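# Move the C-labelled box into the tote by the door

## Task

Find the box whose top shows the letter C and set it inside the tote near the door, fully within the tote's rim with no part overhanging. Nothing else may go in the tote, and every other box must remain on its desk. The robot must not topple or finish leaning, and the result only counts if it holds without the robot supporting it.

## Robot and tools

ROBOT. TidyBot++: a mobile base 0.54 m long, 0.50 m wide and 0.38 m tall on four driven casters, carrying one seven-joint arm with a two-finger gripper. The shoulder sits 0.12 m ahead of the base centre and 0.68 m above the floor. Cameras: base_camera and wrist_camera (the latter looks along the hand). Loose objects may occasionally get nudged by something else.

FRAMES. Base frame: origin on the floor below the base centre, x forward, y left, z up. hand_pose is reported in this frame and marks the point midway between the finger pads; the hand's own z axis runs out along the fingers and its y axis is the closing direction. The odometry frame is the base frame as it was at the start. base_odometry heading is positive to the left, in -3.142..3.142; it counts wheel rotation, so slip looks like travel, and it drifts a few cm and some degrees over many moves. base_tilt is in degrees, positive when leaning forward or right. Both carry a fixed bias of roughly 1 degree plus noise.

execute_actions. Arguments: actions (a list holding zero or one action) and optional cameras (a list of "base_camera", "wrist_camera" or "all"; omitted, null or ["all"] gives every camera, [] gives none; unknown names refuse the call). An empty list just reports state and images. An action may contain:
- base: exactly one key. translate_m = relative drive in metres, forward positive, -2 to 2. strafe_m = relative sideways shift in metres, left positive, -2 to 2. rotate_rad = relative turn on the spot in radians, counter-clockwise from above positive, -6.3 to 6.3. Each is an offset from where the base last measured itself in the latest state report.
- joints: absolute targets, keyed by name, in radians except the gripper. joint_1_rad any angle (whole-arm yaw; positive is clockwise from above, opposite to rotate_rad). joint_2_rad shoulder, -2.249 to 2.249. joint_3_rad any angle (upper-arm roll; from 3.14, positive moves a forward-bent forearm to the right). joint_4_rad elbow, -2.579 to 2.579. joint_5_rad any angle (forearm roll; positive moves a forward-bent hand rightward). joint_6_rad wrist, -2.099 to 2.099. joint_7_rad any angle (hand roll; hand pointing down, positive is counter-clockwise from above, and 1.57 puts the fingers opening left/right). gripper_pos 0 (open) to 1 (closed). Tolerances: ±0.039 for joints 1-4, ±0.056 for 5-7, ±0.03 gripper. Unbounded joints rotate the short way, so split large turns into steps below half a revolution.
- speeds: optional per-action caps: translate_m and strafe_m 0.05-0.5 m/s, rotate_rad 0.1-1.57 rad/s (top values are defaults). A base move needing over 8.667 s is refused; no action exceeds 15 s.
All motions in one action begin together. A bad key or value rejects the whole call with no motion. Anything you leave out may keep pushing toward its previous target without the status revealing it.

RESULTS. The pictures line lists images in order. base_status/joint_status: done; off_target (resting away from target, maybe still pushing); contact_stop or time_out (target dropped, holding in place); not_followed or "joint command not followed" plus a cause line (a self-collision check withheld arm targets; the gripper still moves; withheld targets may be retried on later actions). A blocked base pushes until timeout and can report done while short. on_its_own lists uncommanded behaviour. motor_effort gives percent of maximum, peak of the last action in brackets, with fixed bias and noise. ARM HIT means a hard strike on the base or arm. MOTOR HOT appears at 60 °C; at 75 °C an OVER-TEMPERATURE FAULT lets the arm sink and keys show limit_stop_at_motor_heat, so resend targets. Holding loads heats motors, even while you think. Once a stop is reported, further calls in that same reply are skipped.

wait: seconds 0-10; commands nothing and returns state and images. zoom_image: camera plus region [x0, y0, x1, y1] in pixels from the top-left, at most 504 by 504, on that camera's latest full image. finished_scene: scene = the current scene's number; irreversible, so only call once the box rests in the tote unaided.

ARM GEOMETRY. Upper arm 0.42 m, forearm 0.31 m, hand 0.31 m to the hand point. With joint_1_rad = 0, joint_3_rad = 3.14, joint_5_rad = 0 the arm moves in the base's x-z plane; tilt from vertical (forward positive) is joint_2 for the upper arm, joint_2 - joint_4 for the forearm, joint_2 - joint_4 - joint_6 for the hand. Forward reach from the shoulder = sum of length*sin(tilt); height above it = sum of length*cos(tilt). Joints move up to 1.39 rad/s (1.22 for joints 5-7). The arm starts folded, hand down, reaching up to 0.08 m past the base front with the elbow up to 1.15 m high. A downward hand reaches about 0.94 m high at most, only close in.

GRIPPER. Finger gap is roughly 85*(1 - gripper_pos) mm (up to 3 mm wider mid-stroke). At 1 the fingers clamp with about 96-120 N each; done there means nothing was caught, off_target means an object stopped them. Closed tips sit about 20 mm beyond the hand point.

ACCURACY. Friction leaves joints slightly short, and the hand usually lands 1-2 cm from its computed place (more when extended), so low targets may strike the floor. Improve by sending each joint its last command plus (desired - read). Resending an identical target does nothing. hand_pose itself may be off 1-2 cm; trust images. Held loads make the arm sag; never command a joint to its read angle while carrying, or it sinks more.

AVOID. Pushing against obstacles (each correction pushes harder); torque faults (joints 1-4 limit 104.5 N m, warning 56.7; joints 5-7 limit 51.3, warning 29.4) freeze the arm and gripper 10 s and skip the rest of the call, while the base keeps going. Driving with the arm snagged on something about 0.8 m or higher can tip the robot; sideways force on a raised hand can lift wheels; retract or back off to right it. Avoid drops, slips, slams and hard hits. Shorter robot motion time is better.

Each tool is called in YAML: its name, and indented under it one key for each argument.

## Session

execute_actions:
  actions:
    - {"joints":{"joint_2_rad":0.0,"joint_4_rad":-1.6,"joint_6_rad":-0.3}}
  cameras: ["wrist_camera"]

Scene clock: 2.23 s.
base_odometry: x=+0.000 y=+0.000 heading=+0.000 (m, m, rad; odometry frame)
base_tilt: forward=+0.1 right=-0.4 (deg)
base_status: not commanded
joint_positions: joint_1_rad=+0.001 joint_2_rad=-0.025 joint_3_rad=+3.138 joint_4_rad=-1.611 joint_5_rad=-0.009 joint_6_rad=-0.345 joint_7_rad=+1.532 gripper_pos=+0.000
joint_status: all done
motor_effort: joint_1_rad=+0(0) joint_2_rad=-21(22) joint_3_rad=-1(0) joint_4_rad=+22(22) joint_5_rad=-1(1) joint_6_rad=+8(8) joint_7_rad=+0(0) (%)
hand_pose: x=+0.7141 y=+0.0040 z=+0.9877 quat_wxyz=(-0.016, +0.822, -0.017, +0.569) (m; base frame)
pictures: wrist_camera
Images, in order (width x height): wrist_camera 644x476.

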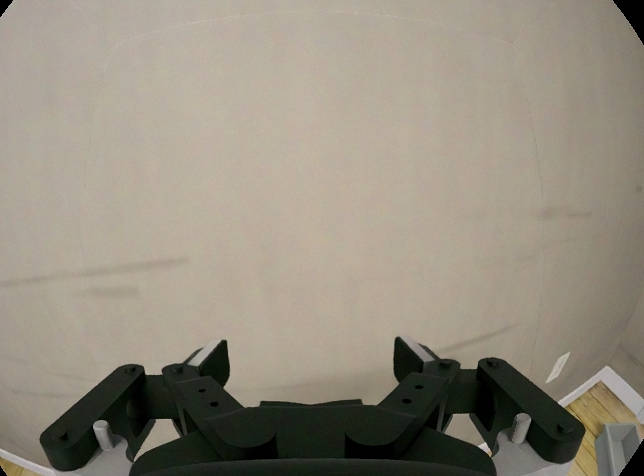

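Tote at lower right. Rotate left to explore.

execute_actions:
  actions:
    - {"base":{"rotate_rad":2.0}}
  cameras: ["wrist_camera"]

Scene clock: 5.93 s.
base_odometry: x=+0.000 y=+0.000 heading=+2.000 (m, m, rad; odometry frame)
base_tilt: forward=+0.1 right=-0.4 (deg)
base_status: done
joint_positions: joint_1_rad=+0.001 joint_2_rad=-0.008 joint_3_rad=+3.138 joint_4_rad=-1.611 joint_5_rad=-0.009 joint_6_rad=-0.345 joint_7_rad=+1.532 gripper_pos=+0.000
joint_status: not commanded
motor_effort: joint_1_rad=-1(3) joint_2_rad=-22(25) joint_3_rad=-1(2) joint_4_rad=+21(22) joint_5_rad=-1(1) joint_6_rad=+8(8) joint_7_rad=+0(0) (%)
hand_pose: x=+0.7192 y=+0.0041 z=+0.9776 quat_wxyz=(-0.015, +0.827, -0.017, +0.562) (m; base frame)
pictures: wrist_camera
Images, in order (width x height): wrist_camera 644x476.

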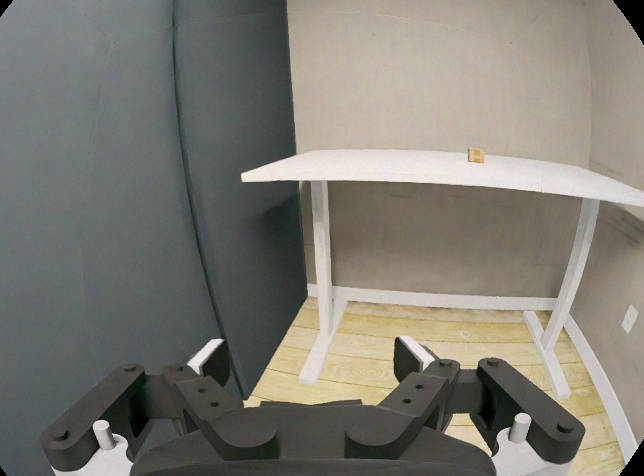

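execute_actions:
  actions:
    - {"base":{"rotate_rad":-0.3}}
  cameras: []

execute_actions:
  actions:
    - {"base":{"translate_m":0.7},"joints":{"joint_6_rad":-0.9}}
  cameras: ["wrist_camera"]

Scene clock: 8.80 s.
base_odometry: x=+0.000 y=+0.000 heading=+1.701 (m, m, rad; odometry frame)
base_tilt: forward=+0.1 right=-0.4 (deg)
base_status: done
joint_positions: joint_1_rad=+0.004 joint_2_rad=-0.008 joint_3_rad=+3.142 joint_4_rad=-1.611 joint_5_rad=-0.009 joint_6_rad=-0.345 joint_7_rad=+1.532 gripper_pos=+0.000
joint_status: not commanded
motor_effort: joint_1_rad=+1(3) joint_2_rad=-22(23) joint_3_rad=+0(4) joint_4_rad=+22(22) joint_5_rad=+0(1) joint_6_rad=+8(8) joint_7_rad=+0(0) (%)
hand_pose: x=+0.7193 y=-0.0002 z=+0.9776 quat_wxyz=(-0.013, +0.827, -0.020, +0.562) (m; base frame)
pictures: none
No camera images: the call's "cameras" was empty. Leave "cameras" out to get every camera's image.

Scene clock: 11.57 s.
base_odometry: x=-0.092 y=+0.694 heading=+1.702 (m, m, rad; odometry frame)
base_tilt: forward=+0.1 right=-0.4 (deg)
base_status: done
joint_positions: joint_1_rad=+0.004 joint_2_rad=-0.006 joint_3_rad=+3.142 joint_4_rad=-1.605 joint_5_rad=-0.009 joint_6_rad=-0.877 joint_7_rad=+1.532 gripper_pos=+0.000
joint_status: all done
motor_effort: joint_1_rad=+1(2) joint_2_rad=-20(23) joint_3_rad=+0(1) joint_4_rad=+20(22) joint_5_rad=+0(0) joint_6_rad=+6(9) joint_7_rad=+0(0) (%)
hand_pose: x=+0.6229 y=+0.0015 z=+0.8490 quat_wxyz=(-0.010, +0.945, -0.022, +0.327) (m; base frame)
pictures: wrist_camera
Images, in order (width x height): wrist_camera 644x476.

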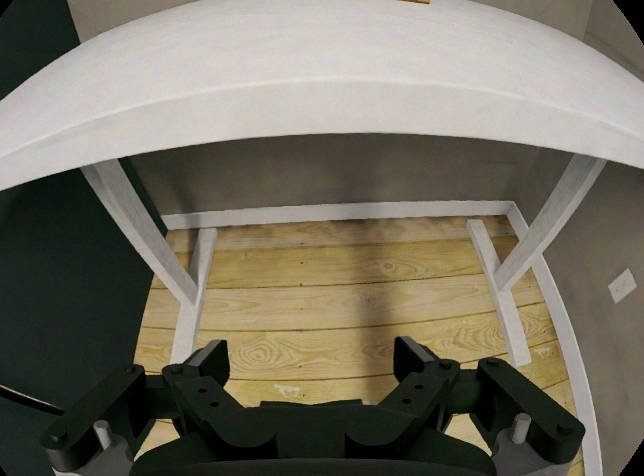

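execute_actions:
  actions:
    - {"base":{"translate_m":0.45}}
  cameras: ["wrist_camera"]

Scene clock: 27.50 s.
base_odometry: x=-0.151 y=+1.137 heading=+1.694 (m, m, rad; odometry frame)
base_tilt: forward=+0.0 right=-0.4 (deg)
base_status: translate_m time_out (by the wheels' count: +0.448 of +0.450)
joint_positions: joint_1_rad=+0.023 joint_2_rad=-0.231 joint_3_rad=+3.151 joint_4_rad=-1.701 joint_5_rad=+0.014 joint_6_rad=-1.233 joint_7_rad=+1.532 gripper_pos=+0.000
joint_status: not commanded
motor_effort: joint_1_rad=-7(9) joint_2_rad=+32(49) joint_3_rad=-6(8) joint_4_rad=+35(46) joint_5_rad=-6(7) joint_6_rad=+48(70) joint_7_rad=+2(3) (%)
hand_pose: x=+0.4677 y=-0.0144 z=+0.8413 quat_wxyz=(+0.005, +0.975, -0.034, +0.218) (m; base frame)
pictures: wrist_camera
Images, in order (width x height): wrist_camera 644x476.

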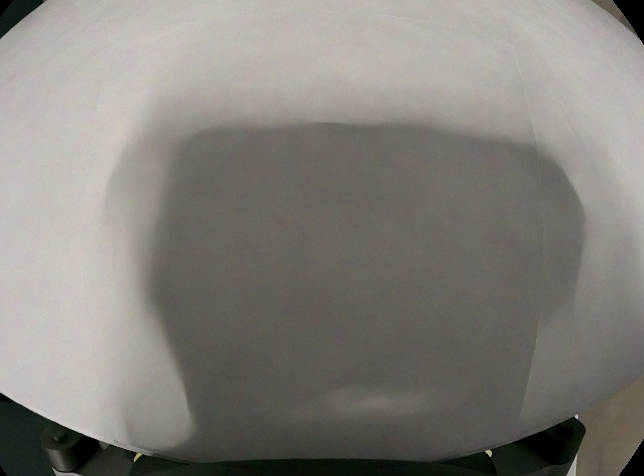

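execute_actions:
  actions:
    - {"base":{"translate_m":-0.2}}
  cameras: []

execute_actions:
  actions:
    - {"joints":{"joint_2_rad":-0.2,"joint_4_rad":-1.4,"joint_6_rad":-1.2}}
  cameras: []

execute_actions:
  actions:
    - {"base":{"translate_m":0.25}}
  cameras: ["wrist_camera"]

Scene clock: 31.43 s.
base_odometry: x=-0.126 y=+0.939 heading=+1.695 (m, m, rad; odometry frame)
base_tilt: forward=+0.1 right=-0.4 (deg)
base_status: done
joint_positions: joint_1_rad=+0.016 joint_2_rad=+0.004 joint_3_rad=+3.149 joint_4_rad=-1.603 joint_5_rad=+0.011 joint_6_rad=-0.938 joint_7_rad=+1.532 gripper_pos=+0.000
joint_status: not commanded
motor_effort: joint_1_rad=+0(6) joint_2_rad=-21(35) joint_3_rad=+0(5) joint_4_rad=+20(34) joint_5_rad=+0(5) joint_6_rad=+5(50) joint_7_rad=+0(2) (%)
hand_pose: x=+0.6099 y=-0.0129 z=+0.8338 quat_wxyz=(+0.003, +0.955, -0.028, +0.294) (m; base frame)
pictures: none
No camera images: the call's "cameras" was empty. Leave "cameras" out to get every camera's image.

Scene clock: 32.63 s.
base_odometry: x=-0.126 y=+0.939 heading=+1.695 (m, m, rad; odometry frame)
base_tilt: forward=+0.1 right=-0.4 (deg)
base_status: not commanded
joint_positions: joint_1_rad=+0.016 joint_2_rad=-0.203 joint_3_rad=+3.149 joint_4_rad=-1.403 joint_5_rad=+0.011 joint_6_rad=-1.154 joint_7_rad=+1.532 gripper_pos=+0.000
joint_status: all done
motor_effort: joint_1_rad=+0(0) joint_2_rad=-12(24) joint_3_rad=-1(0) joint_4_rad=+19(21) joint_5_rad=+0(1) joint_6_rad=+6(7) joint_7_rad=+0(0) (%)
hand_pose: x=+0.5475 y=-0.0122 z=+0.9882 quat_wxyz=(+0.002, +0.923, -0.029, +0.384) (m; base frame)
pictures: none
No camera images: the call's "cameras" was empty. Leave "cameras" out to get every camera's image.

Scene clock: 34.47 s.
base_odometry: x=-0.157 y=+1.187 heading=+1.695 (m, m, rad; odometry frame)
base_tilt: forward=+0.1 right=-0.4 (deg)
base_status: done
joint_positions: joint_1_rad=+0.016 joint_2_rad=-0.197 joint_3_rad=+3.148 joint_4_rad=-1.403 joint_5_rad=+0.007 joint_6_rad=-1.156 joint_7_rad=+1.532 gripper_pos=+0.000
joint_status: not commanded
motor_effort: joint_1_rad=+1(1) joint_2_rad=-13(17) joint_3_rad=+0(1) joint_4_rad=+19(20) joint_5_rad=+0(0) joint_6_rad=+6(7) joint_7_rad=+0(0) (%)
hand_pose: x=+0.5492 y=-0.0109 z=+0.9848 quat_wxyz=(+0.000, +0.925, -0.028, +0.380) (m; base frame)
pictures: wrist_camera
Images, in order (width x height): wrist_camera 644x476.

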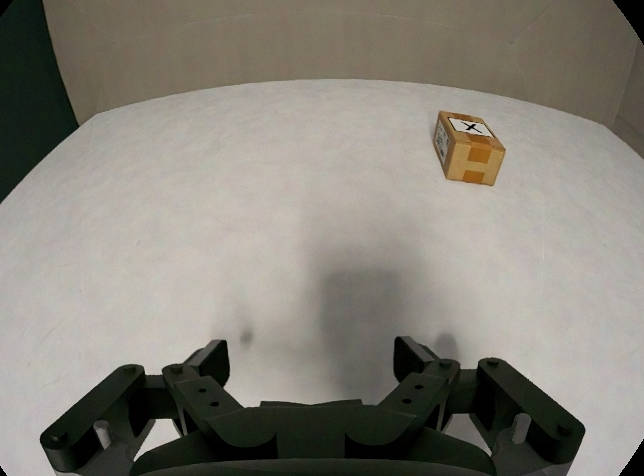

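execute_actions:
  actions:
    - {"base":{"translate_m":-0.3}}
  cameras: []

execute_actions:
  actions:
    - {"base":{"rotate_rad":3.0},"joints":{"joint_2_rad":0.0,"joint_4_rad":-1.5,"joint_6_rad":-0.5}}
  cameras: ["wrist_camera"]

Scene clock: 38.23 s.
base_odometry: x=-0.120 y=+0.889 heading=+1.696 (m, m, rad; odometry frame)
base_tilt: forward=+0.0 right=-0.4 (deg)
base_status: done
joint_positions: joint_1_rad=+0.016 joint_2_rad=-0.203 joint_3_rad=+3.148 joint_4_rad=-1.403 joint_5_rad=+0.006 joint_6_rad=-1.157 joint_7_rad=+1.532 gripper_pos=+0.000
joint_status: not commanded
motor_effort: joint_1_rad=+0(2) joint_2_rad=-13(17) joint_3_rad=+0(4) joint_4_rad=+19(20) joint_5_rad=+0(2) joint_6_rad=+6(7) joint_7_rad=+0(0) (%)
hand_pose: x=+0.5468 y=-0.0103 z=+0.9874 quat_wxyz=(-0.001, +0.924, -0.028, +0.382) (m; base frame)
pictures: none
No camera images: the call's "cameras" was empty. Leave "cameras" out to get every camera's image.

Scene clock: 41.43 s.
base_odometry: x=-0.120 y=+0.889 heading=-1.587 (m, m, rad; odometry frame)
base_tilt: forward=+0.1 right=-0.4 (deg)
base_status: done
joint_positions: joint_1_rad=+0.010 joint_2_rad=+0.011 joint_3_rad=+3.145 joint_4_rad=-1.488 joint_5_rad=+0.006 joint_6_rad=-0.536 joint_7_rad=+1.532 gripper_pos=+0.000
joint_status: all done
motor_effort: joint_1_rad=+0(3) joint_2_rad=-22(29) joint_3_rad=-1(4) joint_4_rad=+21(23) joint_5_rad=+0(1) joint_6_rad=+8(8) joint_7_rad=+0(0) (%)
hand_pose: x=+0.7156 y=-0.0078 z=+0.9856 quat_wxyz=(-0.004, +0.851, -0.021, +0.526) (m; base frame)
pictures: wrist_camera
Images, in order (width x height): wrist_camera 644x476.

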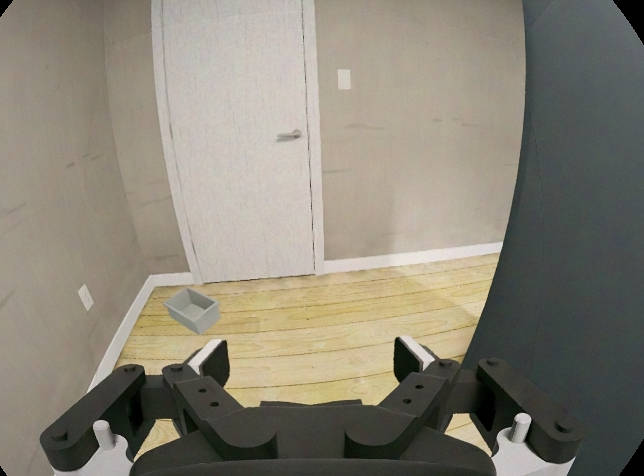

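execute_actions:
  actions:
    - {"base":{"translate_m":1.4},"joints":{"joint_2_rad":-0.2,"joint_4_rad":-2.0,"joint_6_rad":-0.1}}
  cameras: []

execute_actions:
  actions:
    - {"base":{"rotate_rad":-1.3}}
  cameras: ["wrist_camera"]

Scene clock: 47.53 s.
base_odometry: x=-0.141 y=-0.511 heading=-1.587 (m, m, rad; odometry frame)
base_tilt: forward=+0.1 right=-0.4 (deg)
base_status: done
joint_positions: joint_1_rad=+0.010 joint_2_rad=-0.178 joint_3_rad=+3.145 joint_4_rad=-1.988 joint_5_rad=+0.006 joint_6_rad=-0.145 joint_7_rad=+1.532 gripper_pos=+0.000
joint_status: all done
motor_effort: joint_1_rad=+0(0) joint_2_rad=-15(23) joint_3_rad=-1(1) joint_4_rad=+21(22) joint_5_rad=+0(0) joint_6_rad=+8(9) joint_7_rad=+0(0) (%)
hand_pose: x=+0.6384 y=-0.0062 z=+0.9048 quat_wxyz=(-0.005, +0.829, -0.020, +0.559) (m; base frame)
pictures: none
No camera images: the call's "cameras" was empty. Leave "cameras" out to get every camera's image.

Scene clock: 49.63 s.
base_odometry: x=-0.141 y=-0.511 heading=-2.886 (m, m, rad; odometry frame)
base_tilt: forward=+0.1 right=-0.4 (deg)
base_status: done
joint_positions: joint_1_rad=+0.010 joint_2_rad=-0.178 joint_3_rad=+3.145 joint_4_rad=-1.988 joint_5_rad=+0.006 joint_6_rad=-0.145 joint_7_rad=+1.532 gripper_pos=+0.000
joint_status: not commanded
motor_effort: joint_1_rad=+0(3) joint_2_rad=-15(17) joint_3_rad=-1(2) joint_4_rad=+21(21) joint_5_rad=-1(0) joint_6_rad=+9(8) joint_7_rad=+0(0) (%)
hand_pose: x=+0.6384 y=-0.0059 z=+0.9048 quat_wxyz=(-0.005, +0.829, -0.019, +0.559) (m; base frame)
pictures: wrist_camera
Images, in order (width x height): wrist_camera 644x476.

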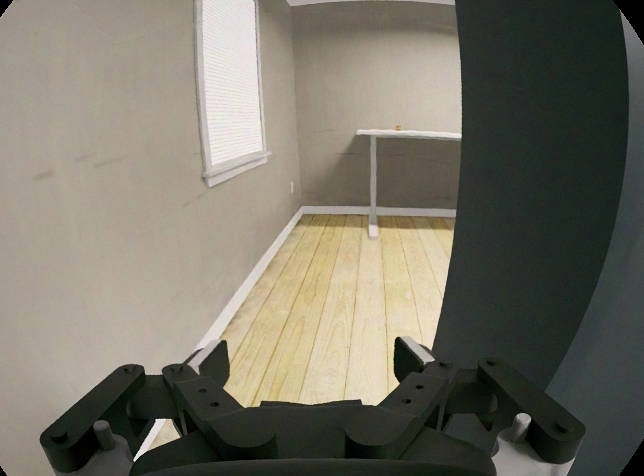

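execute_actions:
  actions:
    - {"base":{"rotate_rad":0.08}}
  cameras: []

execute_actions:
  actions:
    - {"base":{"translate_m":1.0}}
  cameras: ["wrist_camera"]

Scene clock: 52.50 s.
base_odometry: x=-0.141 y=-0.511 heading=-2.807 (m, m, rad; odometry frame)
base_tilt: forward=+0.1 right=-0.4 (deg)
base_status: done
joint_positions: joint_1_rad=+0.008 joint_2_rad=-0.178 joint_3_rad=+3.140 joint_4_rad=-1.988 joint_5_rad=+0.006 joint_6_rad=-0.145 joint_7_rad=+1.532 gripper_pos=+0.000
joint_status: not commanded
motor_effort: joint_1_rad=+0(1) joint_2_rad=-15(15) joint_3_rad=-1(1) joint_4_rad=+21(21) joint_5_rad=+0(0) joint_6_rad=+8(8) joint_7_rad=+0(0) (%)
hand_pose: x=+0.6384 y=-0.0021 z=+0.9048 quat_wxyz=(-0.007, +0.829, -0.016, +0.559) (m; base frame)
pictures: none
No camera images: the call's "cameras" was empty. Leave "cameras" out to get every camera's image.

Scene clock: 55.87 s.
base_odometry: x=-1.086 y=-0.838 heading=-2.807 (m, m, rad; odometry frame)
base_tilt: forward=+0.1 right=-0.4 (deg)
base_status: done
joint_positions: joint_1_rad=+0.008 joint_2_rad=-0.185 joint_3_rad=+3.140 joint_4_rad=-1.989 joint_5_rad=+0.006 joint_6_rad=-0.144 joint_7_rad=+1.532 gripper_pos=+0.000
joint_status: not commanded
motor_effort: joint_1_rad=+0(1) joint_2_rad=-15(18) joint_3_rad=+0(0) joint_4_rad=+21(22) joint_5_rad=+0(1) joint_6_rad=+8(9) joint_7_rad=+0(0) (%)
hand_pose: x=+0.6367 y=-0.0020 z=+0.9080 quat_wxyz=(-0.007, +0.827, -0.016, +0.562) (m; base frame)
pictures: wrist_camera
Images, in order (width x height): wrist_camera 644x476.

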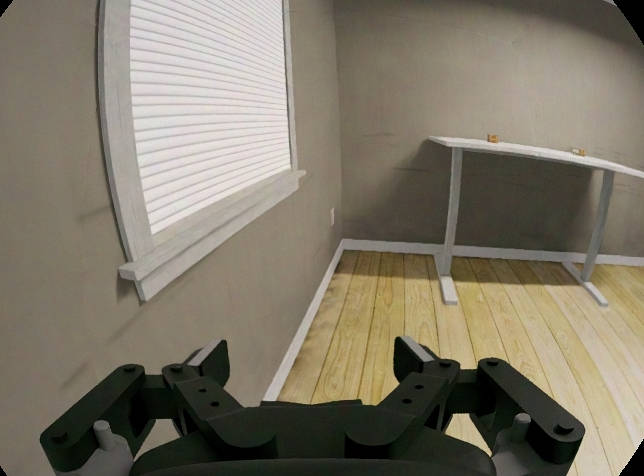

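execute_actions:
  actions:
    - {"base":{"rotate_rad":-0.5}}
  cameras: []

execute_actions:
  actions:
    - {"base":{"translate_m":1.0},"joints":{"joint_2_rad":-0.2,"joint_4_rad":-1.4,"joint_6_rad":-0.9}}
  cameras: ["wrist_camera"]

Scene clock: 59.23 s.
base_odometry: x=-1.086 y=-0.838 heading=+2.976 (m, m, rad; odometry frame)
base_tilt: forward=+0.1 right=-0.4 (deg)
base_status: done
joint_positions: joint_1_rad=+0.008 joint_2_rad=-0.185 joint_3_rad=+3.141 joint_4_rad=-1.989 joint_5_rad=+0.006 joint_6_rad=-0.144 joint_7_rad=+1.532 gripper_pos=+0.000
joint_status: not commanded
motor_effort: joint_1_rad=+1(2) joint_2_rad=-15(16) joint_3_rad=-1(2) joint_4_rad=+21(22) joint_5_rad=+0(1) joint_6_rad=+8(8) joint_7_rad=+0(0) (%)
hand_pose: x=+0.6367 y=-0.0027 z=+0.9080 quat_wxyz=(-0.007, +0.827, -0.017, +0.562) (m; base frame)
pictures: none
No camera images: the call's "cameras" was empty. Leave "cameras" out to get every camera's image.

Scene clock: 62.60 s.
base_odometry: x=-2.073 y=-0.672 heading=+2.975 (m, m, rad; odometry frame)
base_tilt: forward=+0.1 right=-0.4 (deg)
base_status: done
joint_positions: joint_1_rad=+0.008 joint_2_rad=-0.189 joint_3_rad=+3.141 joint_4_rad=-1.411 joint_5_rad=+0.006 joint_6_rad=-0.855 joint_7_rad=+1.532 gripper_pos=+0.000
joint_status: all done
motor_effort: joint_1_rad=+0(1) joint_2_rad=-14(19) joint_3_rad=-1(0) joint_4_rad=+20(23) joint_5_rad=+0(0) joint_6_rad=+8(10) joint_7_rad=+0(0) (%)
hand_pose: x=+0.6076 y=-0.0036 z=+1.0516 quat_wxyz=(-0.005, +0.861, -0.019, +0.508) (m; base frame)
pictures: wrist_camera
Images, in order (width x height): wrist_camera 644x476.

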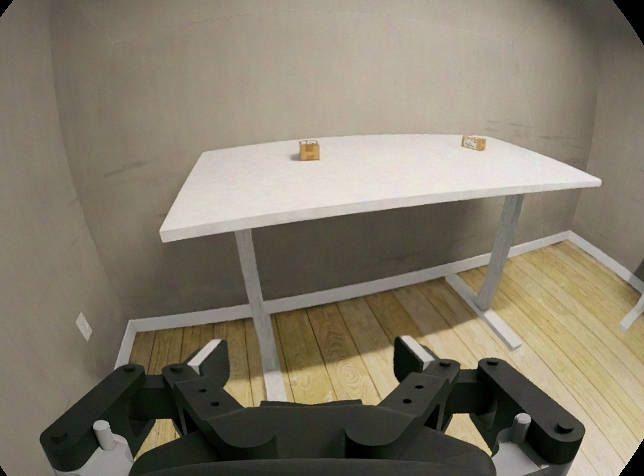

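execute_actions:
  actions:
    - {"base":{"translate_m":0.7},"joints":{"joint_6_rad":-1.2}}
  cameras: ["wrist_camera"]

Scene clock: 66.47 s.
base_odometry: x=-2.763 y=-0.555 heading=+2.975 (m, m, rad; odometry frame)
base_tilt: forward=+0.1 right=-0.4 (deg)
base_status: done
joint_positions: joint_1_rad=+0.008 joint_2_rad=-0.193 joint_3_rad=+3.141 joint_4_rad=-1.406 joint_5_rad=+0.006 joint_6_rad=-1.177 joint_7_rad=+1.532 gripper_pos=+0.000
joint_status: all done
motor_effort: joint_1_rad=+0(1) joint_2_rad=-13(16) joint_3_rad=-1(0) joint_4_rad=+19(21) joint_5_rad=+0(1) joint_6_rad=+6(8) joint_7_rad=+0(0) (%)
hand_pose: x=+0.5453 y=-0.0035 z=+0.9776 quat_wxyz=(-0.003, +0.930, -0.021, +0.367) (m; base frame)
pictures: wrist_camera
Images, in order (width x height): wrist_camera 644x476.

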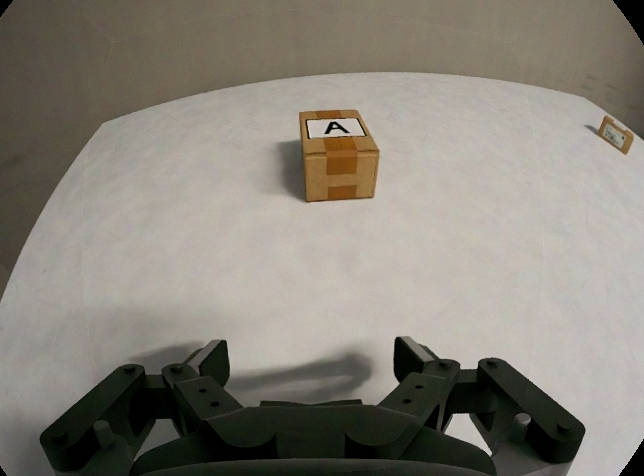

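It's A. Other is to the right.

execute_actions:
  actions:
    - {"base":{"strafe_m":-0.6}}
  cameras: ["wrist_camera"]

Scene clock: 70.57 s.
base_odometry: x=-2.664 y=+0.036 heading=+2.975 (m, m, rad; odometry frame)
base_tilt: forward=+0.0 right=-0.4 (deg)
base_status: done
joint_positions: joint_1_rad=+0.008 joint_2_rad=-0.193 joint_3_rad=+3.141 joint_4_rad=-1.406 joint_5_rad=+0.005 joint_6_rad=-1.177 joint_7_rad=+1.532 gripper_pos=+0.000
joint_status: not commanded
motor_effort: joint_1_rad=+0(2) joint_2_rad=-12(14) joint_3_rad=-1(2) joint_4_rad=+19(20) joint_5_rad=+0(0) joint_6_rad=+6(6) joint_7_rad=+0(0) (%)
hand_pose: x=+0.5453 y=-0.0033 z=+0.9776 quat_wxyz=(-0.003, +0.930, -0.021, +0.367) (m; base frame)
pictures: wrist_camera
Images, in order (width x height): wrist_camera 644x476.

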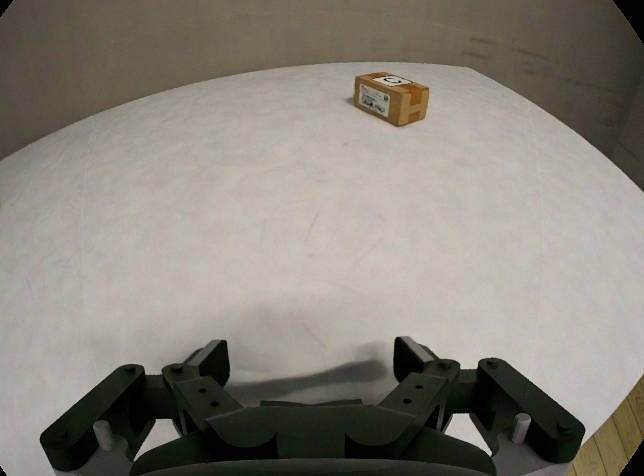

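execute_actions:
  actions:
    - {"base":{"translate_m":0.3}}
  cameras: ["wrist_camera"]

Scene clock: 74.23 s.
base_odometry: x=-2.960 y=+0.087 heading=+2.974 (m, m, rad; odometry frame)
base_tilt: forward=+0.1 right=-0.4 (deg)
base_status: done
joint_positions: joint_1_rad=+0.008 joint_2_rad=-0.192 joint_3_rad=+3.141 joint_4_rad=-1.406 joint_5_rad=+0.005 joint_6_rad=-1.177 joint_7_rad=+1.532 gripper_pos=+0.000
joint_status: not commanded
motor_effort: joint_1_rad=+1(1) joint_2_rad=-12(17) joint_3_rad=+0(0) joint_4_rad=+19(20) joint_5_rad=-1(0) joint_6_rad=+6(7) joint_7_rad=+0(0) (%)
hand_pose: x=+0.5457 y=-0.0033 z=+0.9771 quat_wxyz=(-0.003, +0.930, -0.021, +0.367) (m; base frame)
pictures: wrist_camera
Images, in order (width x height): wrist_camera 644x476.

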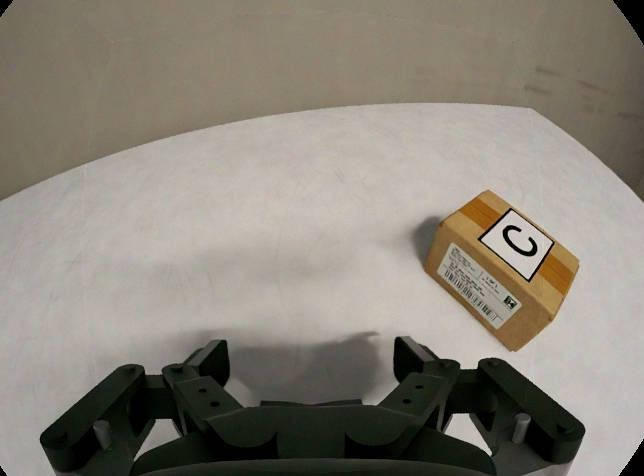

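execute_actions:
  actions:
    - {"base":{"strafe_m":-0.12},"joints":{"joint_2_rad":0.1,"joint_4_rad":-1.2,"joint_6_rad":-1.4}}
  cameras: ["wrist_camera"]

Scene clock: 91.60 s.
base_odometry: x=-2.940 y=+0.205 heading=+2.975 (m, m, rad; odometry frame)
base_tilt: forward=+0.0 right=-0.4 (deg)
base_status: done
joint_positions: joint_1_rad=+0.008 joint_2_rad=-0.067 joint_3_rad=+3.141 joint_4_rad=-1.204 joint_5_rad=+0.005 joint_6_rad=-1.356 joint_7_rad=+1.532 gripper_pos=+0.000
joint_status: joint_2_rad off_target (ended at -0.067, target +0.100); the others done
motor_effort: joint_1_rad=+0(3) joint_2_rad=-4(29) joint_3_rad=-1(2) joint_4_rad=+17(22) joint_5_rad=+0(1) joint_6_rad=+5(7) joint_7_rad=+0(0) (%)
hand_pose: x=+0.5641 y=-0.0033 z=+0.9860 quat_wxyz=(-0.003, +0.947, -0.022, +0.319) (m; base frame)
pictures: wrist_camera
Images, in order (width x height): wrist_camera 644x476.

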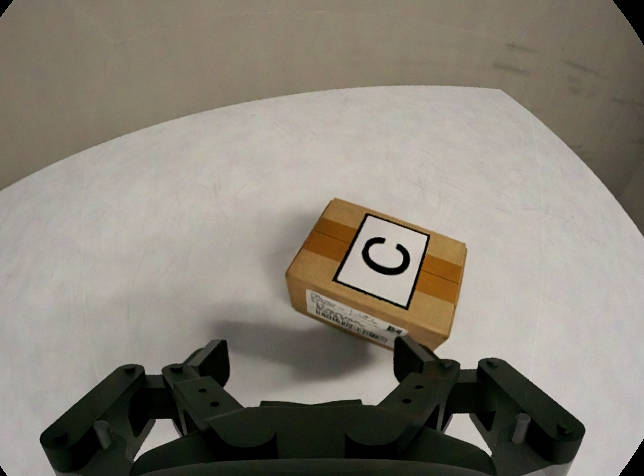

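execute_actions:
  actions:
    - {"joints":{"joint_2_rad":-0.2,"joint_4_rad":-1.3,"joint_6_rad":-1.6}}
  cameras: ["wrist_camera"]

Scene clock: 95.37 s.
base_odometry: x=-2.940 y=+0.205 heading=+2.975 (m, m, rad; odometry frame)
base_tilt: forward=+0.1 right=-0.4 (deg)
base_status: not commanded
joint_positions: joint_1_rad=+0.008 joint_2_rad=-0.183 joint_3_rad=+3.141 joint_4_rad=-1.284 joint_5_rad=+0.005 joint_6_rad=-1.556 joint_7_rad=+1.532 gripper_pos=+0.000
joint_status: all done
motor_effort: joint_1_rad=+0(2) joint_2_rad=-11(25) joint_3_rad=+0(1) joint_4_rad=+17(19) joint_5_rad=+0(1) joint_6_rad=+4(6) joint_7_rad=+0(1) (%)
hand_pose: x=+0.4676 y=-0.0026 z=+0.9622 quat_wxyz=(-0.001, +0.971, -0.023, +0.240) (m; base frame)
pictures: wrist_camera
Images, in order (width x height): wrist_camera 644x476.

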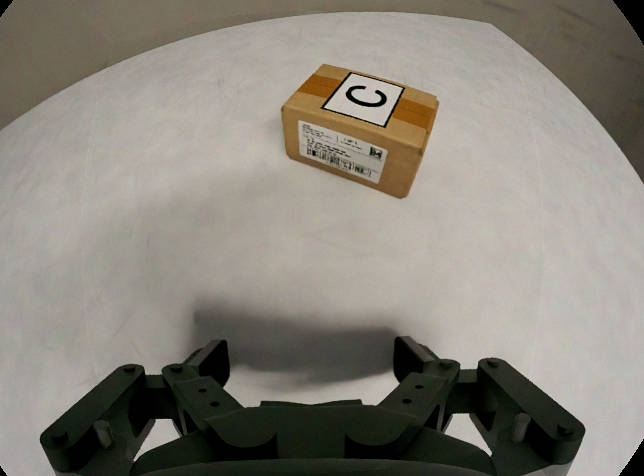

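execute_actions:
  actions:
    - {"joints":{"joint_7_rad":0.0}}
  cameras: ["wrist_camera"]

Scene clock: 98.63 s.
base_odometry: x=-2.940 y=+0.205 heading=+2.975 (m, m, rad; odometry frame)
base_tilt: forward=+0.0 right=-0.4 (deg)
base_status: not commanded
joint_positions: joint_1_rad=+0.008 joint_2_rad=-0.212 joint_3_rad=+3.141 joint_4_rad=-1.263 joint_5_rad=+0.005 joint_6_rad=-1.556 joint_7_rad=+0.013 gripper_pos=+0.000
joint_status: all done
motor_effort: joint_1_rad=+0(2) joint_2_rad=-3(11) joint_3_rad=-2(3) joint_4_rad=+9(17) joint_5_rad=-2(3) joint_6_rad=+0(4) joint_7_rad=+0(2) (%)
hand_pose: x=+0.4619 y=-0.0026 z=+0.9815 quat_wxyz=(-0.183, +0.684, -0.680, +0.190) (m; base frame)
pictures: wrist_camera
Images, in order (width x height): wrist_camera 644x476.

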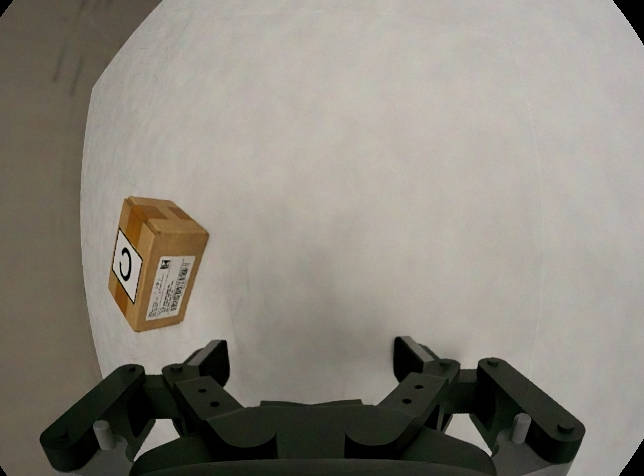

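execute_actions:
  actions:
    - {"base":{"translate_m":0.12}}
  cameras: ["wrist_camera"]

Scene clock: 103.77 s.
base_odometry: x=-3.055 y=+0.224 heading=+2.969 (m, m, rad; odometry frame)
base_tilt: forward=+0.0 right=-0.4 (deg)
base_status: translate_m time_out (by the wheels' count: +0.117 of +0.120)
joint_positions: joint_1_rad=+0.007 joint_2_rad=-0.450 joint_3_rad=+3.141 joint_4_rad=-1.296 joint_5_rad=+0.003 joint_6_rad=-1.559 joint_7_rad=+0.013 gripper_pos=+0.000
joint_status: not commanded
motor_effort: joint_1_rad=+1(3) joint_2_rad=+48(53) joint_3_rad=+0(5) joint_4_rad=+16(25) joint_5_rad=+0(2) joint_6_rad=+6(6) joint_7_rad=+0(0) (%)
hand_pose: x=+0.3806 y=-0.0016 z=+1.0386 quat_wxyz=(-0.251, +0.661, -0.658, +0.258) (m; base frame)
pictures: wrist_camera
Images, in order (width x height): wrist_camera 644x476.

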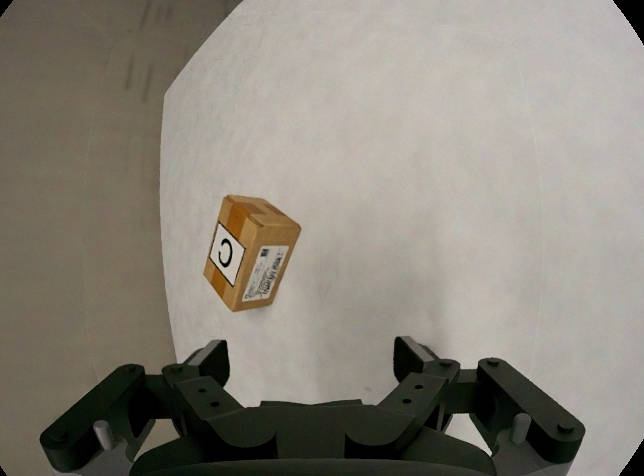

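execute_actions:
  actions:
    - {"base":{"translate_m":-0.12}}
  cameras: []

execute_actions:
  actions:
    - {"joints":{"joint_2_rad":0.3,"joint_4_rad":-0.9,"joint_6_rad":-1.7}}

Scene clock: 110.07 s.
base_odometry: x=-2.936 y=+0.204 heading=+2.970 (m, m, rad; odometry frame)
base_tilt: forward=+0.0 right=-0.5 (deg)
base_status: done
joint_positions: joint_1_rad=+0.007 joint_2_rad=-0.211 joint_3_rad=+3.141 joint_4_rad=-1.263 joint_5_rad=+0.003 joint_6_rad=-1.553 joint_7_rad=+0.013 gripper_pos=+0.000
joint_status: not commanded
motor_effort: joint_1_rad=+1(2) joint_2_rad=-4(49) joint_3_rad=+0(1) joint_4_rad=+10(17) joint_5_rad=+0(1) joint_6_rad=+2(11) joint_7_rad=+0(0) (%)
hand_pose: x=+0.4627 y=-0.0022 z=+0.9816 quat_wxyz=(-0.184, +0.684, -0.680, +0.190) (m; base frame)
pictures: none
No camera images: the call's "cameras" was empty. Leave "cameras" out to get every camera's image.

Scene clock: 112.27 s.
base_odometry: x=-2.932 y=+0.203 heading=+2.970 (m, m, rad; odometry frame)
base_tilt: forward=-0.1 right=-0.4 (deg)
base_status: not commanded
joint_positions: joint_1_rad=+0.007 joint_2_rad=+0.067 joint_3_rad=+3.141 joint_4_rad=-0.912 joint_5_rad=+0.003 joint_6_rad=-1.651 joint_7_rad=+0.013 gripper_pos=+0.000
joint_status: joint_2_rad off_target (ended at +0.067, target +0.300); the others done
motor_effort: joint_1_rad=-2(2) joint_2_rad=+21(24) joint_3_rad=+0(2) joint_4_rad=+16(18) joint_5_rad=+0(0) joint_6_rad=+4(7) joint_7_rad=+1(0) (%)
hand_pose: x=+0.5606 y=-0.0028 z=+1.0057 quat_wxyz=(-0.176, +0.686, -0.682, +0.182) (m; base frame)
pictures: base_camera, wrist_camera
Images, in order (width x height): base_camera 644x364, wrist_camera 644x476.

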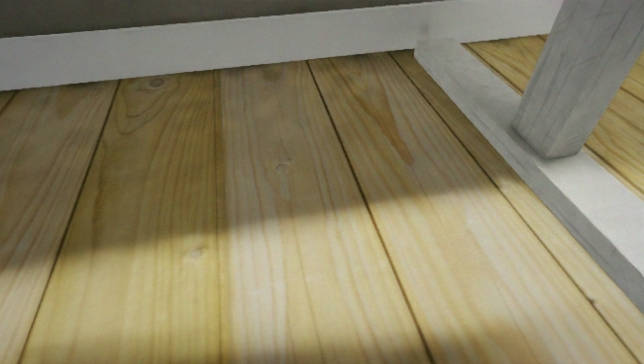

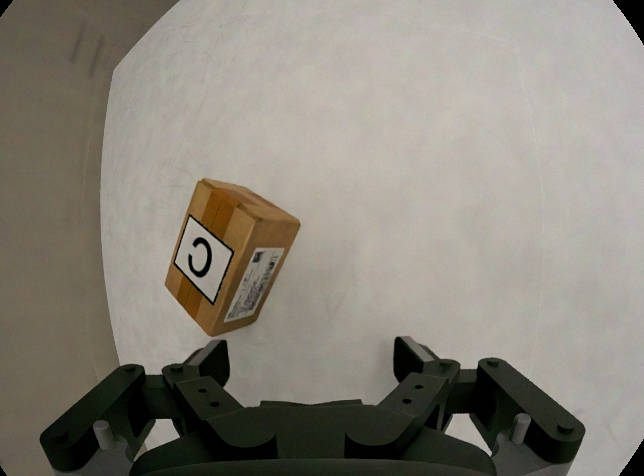

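execute_actions:
  actions:
    - {"base":{"translate_m":-0.35},"joints":{"joint_2_rad":-0.2,"joint_4_rad":-1.4,"joint_6_rad":-1.0,"joint_7_rad":1.53}}
  cameras: []

execute_actions:
  actions:
    - {"base":{"strafe_m":-0.8}}
  cameras: ["wrist_camera"]

Scene clock: 120.50 s.
base_odometry: x=-2.587 y=+0.143 heading=+2.970 (m, m, rad; odometry frame)
base_tilt: forward=+0.1 right=-0.4 (deg)
base_status: done
joint_positions: joint_1_rad=+0.003 joint_2_rad=-0.197 joint_3_rad=+3.141 joint_4_rad=-1.386 joint_5_rad=-0.004 joint_6_rad=-1.047 joint_7_rad=+1.504 gripper_pos=+0.000
joint_status: all done
motor_effort: joint_1_rad=+0(4) joint_2_rad=-13(24) joint_3_rad=+0(2) joint_4_rad=+20(20) joint_5_rad=-1(3) joint_6_rad=+7(7) joint_7_rad=+0(1) (%)
hand_pose: x=+0.5731 y=+0.0013 z=+1.0195 quat_wxyz=(-0.016, +0.899, -0.032, +0.437) (m; base frame)
pictures: none
No camera images: the call's "cameras" was empty. Leave "cameras" out to get every camera's image.

Scene clock: 123.47 s.
base_odometry: x=-2.450 y=+0.932 heading=+2.970 (m, m, rad; odometry frame)
base_tilt: forward=+0.1 right=-0.5 (deg)
base_status: done
joint_positions: joint_1_rad=+0.003 joint_2_rad=-0.197 joint_3_rad=+3.141 joint_4_rad=-1.386 joint_5_rad=-0.004 joint_6_rad=-1.047 joint_7_rad=+1.504 gripper_pos=+0.000
joint_status: not commanded
motor_effort: joint_1_rad=+0(3) joint_2_rad=-13(13) joint_3_rad=+0(3) joint_4_rad=+20(20) joint_5_rad=-1(1) joint_6_rad=+7(7) joint_7_rad=+0(0) (%)
hand_pose: x=+0.5732 y=+0.0013 z=+1.0194 quat_wxyz=(-0.016, +0.899, -0.032, +0.437) (m; base frame)
pictures: wrist_camera
Images, in order (width x height): wrist_camera 644x476.

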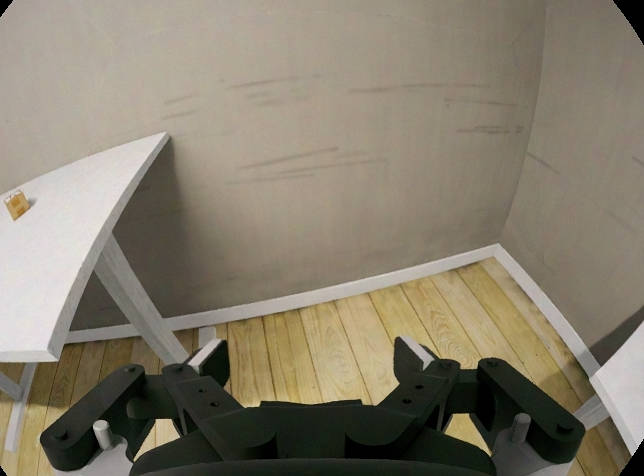

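execute_actions:
  actions:
    - {"base":{"translate_m":0.5}}
  cameras: []

execute_actions:
  actions:
    - {"base":{"rotate_rad":1.5}}
  cameras: ["wrist_camera"]

Scene clock: 128.07 s.
base_odometry: x=-2.943 y=+1.018 heading=+2.969 (m, m, rad; odometry frame)
base_tilt: forward=+0.1 right=-0.4 (deg)
base_status: done
joint_positions: joint_1_rad=+0.003 joint_2_rad=-0.194 joint_3_rad=+3.141 joint_4_rad=-1.389 joint_5_rad=-0.004 joint_6_rad=-1.044 joint_7_rad=+1.504 gripper_pos=+0.000
joint_status: not commanded
motor_effort: joint_1_rad=+1(0) joint_2_rad=-14(18) joint_3_rad=+0(1) joint_4_rad=+20(21) joint_5_rad=-1(1) joint_6_rad=+7(8) joint_7_rad=+0(0) (%)
hand_pose: x=+0.5748 y=+0.0013 z=+1.0170 quat_wxyz=(-0.016, +0.899, -0.032, +0.436) (m; base frame)
pictures: none
No camera images: the call's "cameras" was empty. Leave "cameras" out to get every camera's image.

Scene clock: 130.30 s.
base_odometry: x=-2.943 y=+1.018 heading=-1.815 (m, m, rad; odometry frame)
base_tilt: forward=+0.1 right=-0.4 (deg)
base_status: done
joint_positions: joint_1_rad=+0.003 joint_2_rad=-0.194 joint_3_rad=+3.139 joint_4_rad=-1.389 joint_5_rad=-0.004 joint_6_rad=-1.044 joint_7_rad=+1.504 gripper_pos=+0.000
joint_status: not commanded
motor_effort: joint_1_rad=+0(2) joint_2_rad=-13(16) joint_3_rad=+0(4) joint_4_rad=+20(20) joint_5_rad=-1(2) joint_6_rad=+7(7) joint_7_rad=+0(0) (%)
hand_pose: x=+0.5748 y=+0.0023 z=+1.0170 quat_wxyz=(-0.016, +0.899, -0.031, +0.436) (m; base frame)
pictures: wrist_camera
Images, in order (width x height): wrist_camera 644x476.

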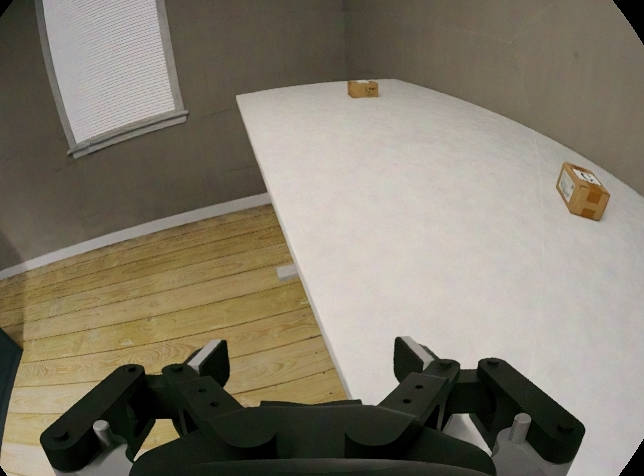

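execute_actions:
  actions:
    - {"base":{"strafe_m":-0.15}}
  cameras: []

execute_actions:
  actions:
    - {"base":{"rotate_rad":-0.35},"joints":{"joint_6_rad":-1.4}}
  cameras: ["wrist_camera"]

Scene clock: 134.10 s.
base_odometry: x=-3.089 y=+1.054 heading=-1.813 (m, m, rad; odometry frame)
base_tilt: forward=+0.0 right=-0.4 (deg)
base_status: done
joint_positions: joint_1_rad=+0.003 joint_2_rad=-0.194 joint_3_rad=+3.140 joint_4_rad=-1.389 joint_5_rad=-0.004 joint_6_rad=-1.044 joint_7_rad=+1.504 gripper_pos=+0.000
joint_status: not commanded
motor_effort: joint_1_rad=+0(2) joint_2_rad=-13(14) joint_3_rad=+0(2) joint_4_rad=+20(20) joint_5_rad=-1(1) joint_6_rad=+7(7) joint_7_rad=+0(0) (%)
hand_pose: x=+0.5748 y=+0.0021 z=+1.0170 quat_wxyz=(-0.016, +0.899, -0.031, +0.436) (m; base frame)
pictures: none
No camera images: the call's "cameras" was empty. Leave "cameras" out to get every camera's image.

Scene clock: 135.33 s.
base_odometry: x=-3.089 y=+1.054 heading=-2.163 (m, m, rad; odometry frame)
base_tilt: forward=+0.1 right=-0.4 (deg)
base_status: done
joint_positions: joint_1_rad=+0.003 joint_2_rad=-0.206 joint_3_rad=+3.139 joint_4_rad=-1.375 joint_5_rad=-0.005 joint_6_rad=-1.349 joint_7_rad=+1.506 gripper_pos=+0.000
joint_status: all done
motor_effort: joint_1_rad=+1(4) joint_2_rad=-8(14) joint_3_rad=-1(4) joint_4_rad=+15(20) joint_5_rad=-2(1) joint_6_rad=+3(7) joint_7_rad=+0(1) (%)
hand_pose: x=+0.5040 y=+0.0028 z=+0.9639 quat_wxyz=(-0.012, +0.951, -0.031, +0.307) (m; base frame)
pictures: wrist_camera
Images, in order (width x height): wrist_camera 644x476.

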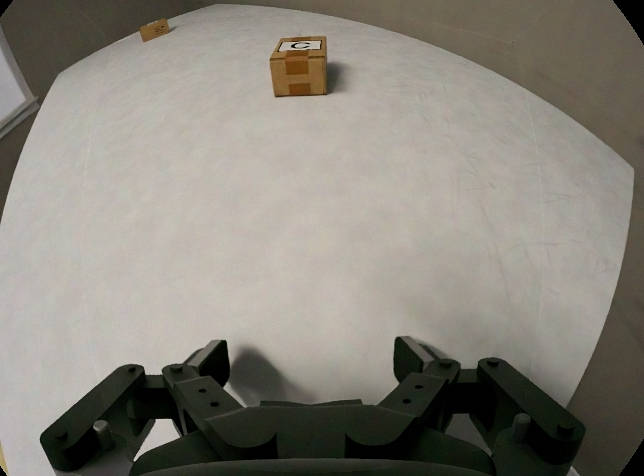

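execute_actions:
  actions:
    - {"joints":{"joint_2_rad":-0.05,"joint_4_rad":-1.45,"joint_6_rad":-0.8},"speeds":{}}
  cameras: ["wrist_camera"]

action 0: "speeds" must be an object that gives a speed for at least one key that is commanded beside it, as in {"translate_m": 0.5}; or leave "speeds" out

execute_actions:
  actions:
    - {"joints":{"joint_2_rad":-0.05,"joint_4_rad":-1.45,"joint_6_rad":-0.8}}
  cameras: ["wrist_camera"]

Scene clock: 140.43 s.
base_odometry: x=-3.089 y=+1.054 heading=-2.163 (m, m, rad; odometry frame)
base_tilt: forward=+0.1 right=-0.4 (deg)
base_status: not commanded
joint_positions: joint_1_rad=+0.003 joint_2_rad=-0.050 joint_3_rad=+3.139 joint_4_rad=-1.438 joint_5_rad=-0.005 joint_6_rad=-0.834 joint_7_rad=+1.506 gripper_pos=+0.000
joint_status: all done
motor_effort: joint_1_rad=+1(0) joint_2_rad=-20(24) joint_3_rad=-1(0) joint_4_rad=+21(21) joint_5_rad=+0(1) joint_6_rad=+7(7) joint_7_rad=+0(0) (%)
hand_pose: x=+0.6546 y=+0.0023 z=+0.9704 quat_wxyz=(-0.017, +0.896, -0.030, +0.443) (m; base frame)
pictures: wrist_camera
Images, in order (width x height): wrist_camera 644x476.

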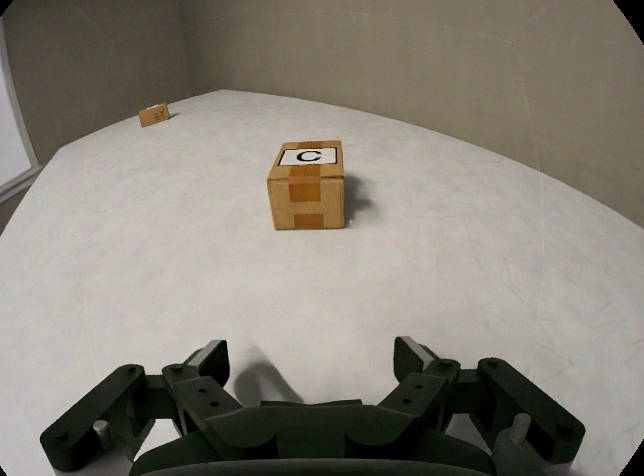

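execute_actions:
  actions:
    - {"base":{"translate_m":0.15},"speeds":{"translate_m":0.15}}
  cameras: ["wrist_camera"]

Scene clock: 145.30 s.
base_odometry: x=-3.165 y=+0.941 heading=-2.161 (m, m, rad; odometry frame)
base_tilt: forward=+0.1 right=-0.4 (deg)
base_status: translate_m time_out (by the wheels' count: +0.136 of +0.150)
joint_positions: joint_1_rad=+0.003 joint_2_rad=-0.048 joint_3_rad=+3.139 joint_4_rad=-1.440 joint_5_rad=-0.005 joint_6_rad=-0.830 joint_7_rad=+1.506 gripper_pos=+0.000
joint_status: not commanded
motor_effort: joint_1_rad=+0(5) joint_2_rad=-20(37) joint_3_rad=+0(6) joint_4_rad=+21(22) joint_5_rad=+0(2) joint_6_rad=+7(8) joint_7_rad=+0(0) (%)
hand_pose: x=+0.6557 y=+0.0024 z=+0.9693 quat_wxyz=(-0.017, +0.896, -0.030, +0.444) (m; base frame)
pictures: wrist_camera
Images, in order (width x height): wrist_camera 644x476.

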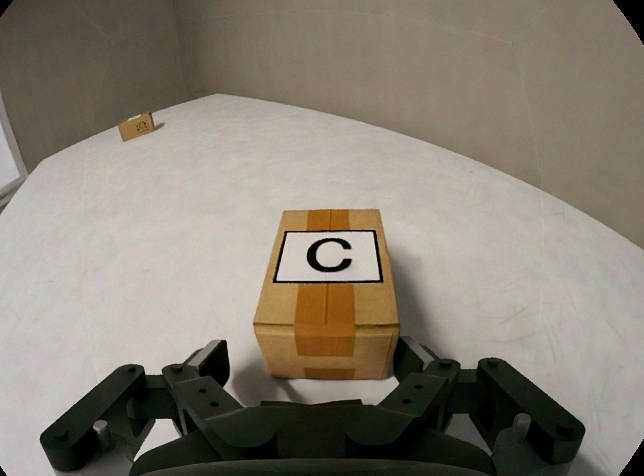

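execute_actions:
  actions:
    - {"base":{"translate_m":-0.02},"joints":{"joint_1_rad":0.03}}
  cameras: []

execute_actions:
  actions:
    - {"base":{"translate_m":0.05},"speeds":{"translate_m":0.1}}
  cameras: ["wrist_camera"]

Scene clock: 148.67 s.
base_odometry: x=-3.154 y=+0.958 heading=-2.161 (m, m, rad; odometry frame)
base_tilt: forward=+0.1 right=-0.4 (deg)
base_status: done
joint_positions: joint_1_rad=+0.015 joint_2_rad=-0.053 joint_3_rad=+3.139 joint_4_rad=-1.441 joint_5_rad=-0.005 joint_6_rad=-0.830 joint_7_rad=+1.506 gripper_pos=+0.000
joint_status: all done
motor_effort: joint_1_rad=+1(0) joint_2_rad=-19(27) joint_3_rad=-1(1) joint_4_rad=+20(23) joint_5_rad=-1(1) joint_6_rad=+7(8) joint_7_rad=+0(0) (%)
hand_pose: x=+0.6542 y=-0.0043 z=+0.9715 quat_wxyz=(-0.014, +0.894, -0.035, +0.445) (m; base frame)
pictures: none
No camera images: the call's "cameras" was empty. Leave "cameras" out to get every camera's image.

Scene clock: 151.33 s.
base_odometry: x=-3.166 y=+0.940 heading=-2.160 (m, m, rad; odometry frame)
base_tilt: forward=+0.0 right=-0.4 (deg)
base_status: translate_m time_out (by the wheels' count: +0.022 of +0.050)
joint_positions: joint_1_rad=+0.016 joint_2_rad=-0.050 joint_3_rad=+3.139 joint_4_rad=-1.441 joint_5_rad=-0.005 joint_6_rad=-0.824 joint_7_rad=+1.506 gripper_pos=+0.000
joint_status: not commanded
motor_effort: joint_1_rad=+0(4) joint_2_rad=-20(38) joint_3_rad=+0(4) joint_4_rad=+21(22) joint_5_rad=-1(2) joint_6_rad=+7(8) joint_7_rad=+0(1) (%)
hand_pose: x=+0.6562 y=-0.0046 z=+0.9707 quat_wxyz=(-0.014, +0.894, -0.036, +0.446) (m; base frame)
pictures: wrist_camera
Images, in order (width x height): wrist_camera 644x476.

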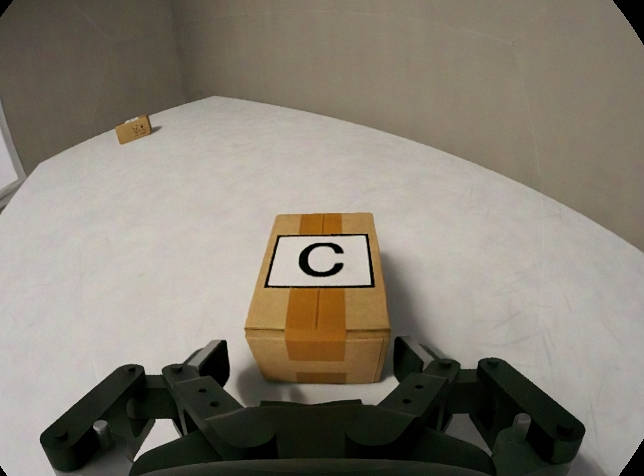

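execute_actions:
  actions:
    - {"joints":{"joint_4_rad":-1.63,"joint_6_rad":-0.35}}
  cameras: ["wrist_camera"]

Scene clock: 155.87 s.
base_odometry: x=-3.166 y=+0.940 heading=-2.160 (m, m, rad; odometry frame)
base_tilt: forward=+0.1 right=-0.4 (deg)
base_status: not commanded
joint_positions: joint_1_rad=+0.016 joint_2_rad=-0.050 joint_3_rad=+3.139 joint_4_rad=-1.617 joint_5_rad=-0.005 joint_6_rad=-0.394 joint_7_rad=+1.506 gripper_pos=+0.000
joint_status: all done
motor_effort: joint_1_rad=+0(0) joint_2_rad=-21(21) joint_3_rad=+0(1) joint_4_rad=+22(22) joint_5_rad=+0(1) joint_6_rad=+9(9) joint_7_rad=+0(0) (%)
hand_pose: x=+0.7003 y=-0.0056 z=+0.9844 quat_wxyz=(-0.016, +0.830, -0.034, +0.556) (m; base frame)
pictures: wrist_camera
Images, in order (width x height): wrist_camera 644x476.

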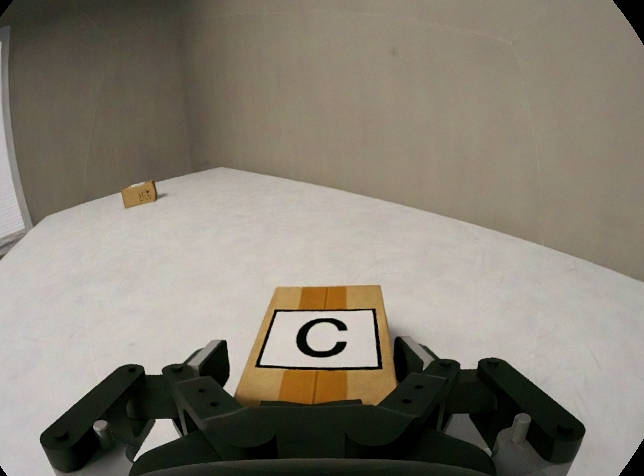

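execute_actions:
  actions:
    - {"joints":{"joint_4_rad":-1.72,"joint_6_rad":-0.3}}
  cameras: ["wrist_camera"]

Scene clock: 158.70 s.
base_odometry: x=-3.166 y=+0.940 heading=-2.160 (m, m, rad; odometry frame)
base_tilt: forward=+0.0 right=-0.4 (deg)
base_status: not commanded
joint_positions: joint_1_rad=+0.016 joint_2_rad=-0.055 joint_3_rad=+3.139 joint_4_rad=-1.681 joint_5_rad=-0.005 joint_6_rad=-0.325 joint_7_rad=+1.506 gripper_pos=+0.000
joint_status: all done
motor_effort: joint_1_rad=+0(1) joint_2_rad=-16(20) joint_3_rad=+0(1) joint_4_rad=+17(22) joint_5_rad=-1(2) joint_6_rad=+5(9) joint_7_rad=+0(1) (%)
hand_pose: x=+0.6988 y=-0.0057 z=+0.9686 quat_wxyz=(-0.016, +0.828, -0.034, +0.560) (m; base frame)
pictures: wrist_camera
Images, in order (width x height): wrist_camera 644x476.

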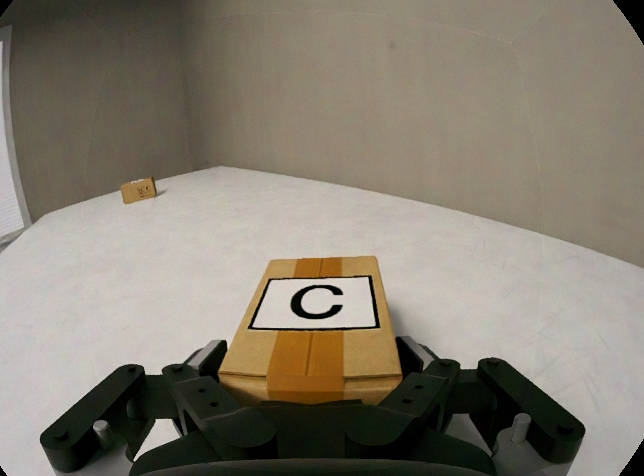

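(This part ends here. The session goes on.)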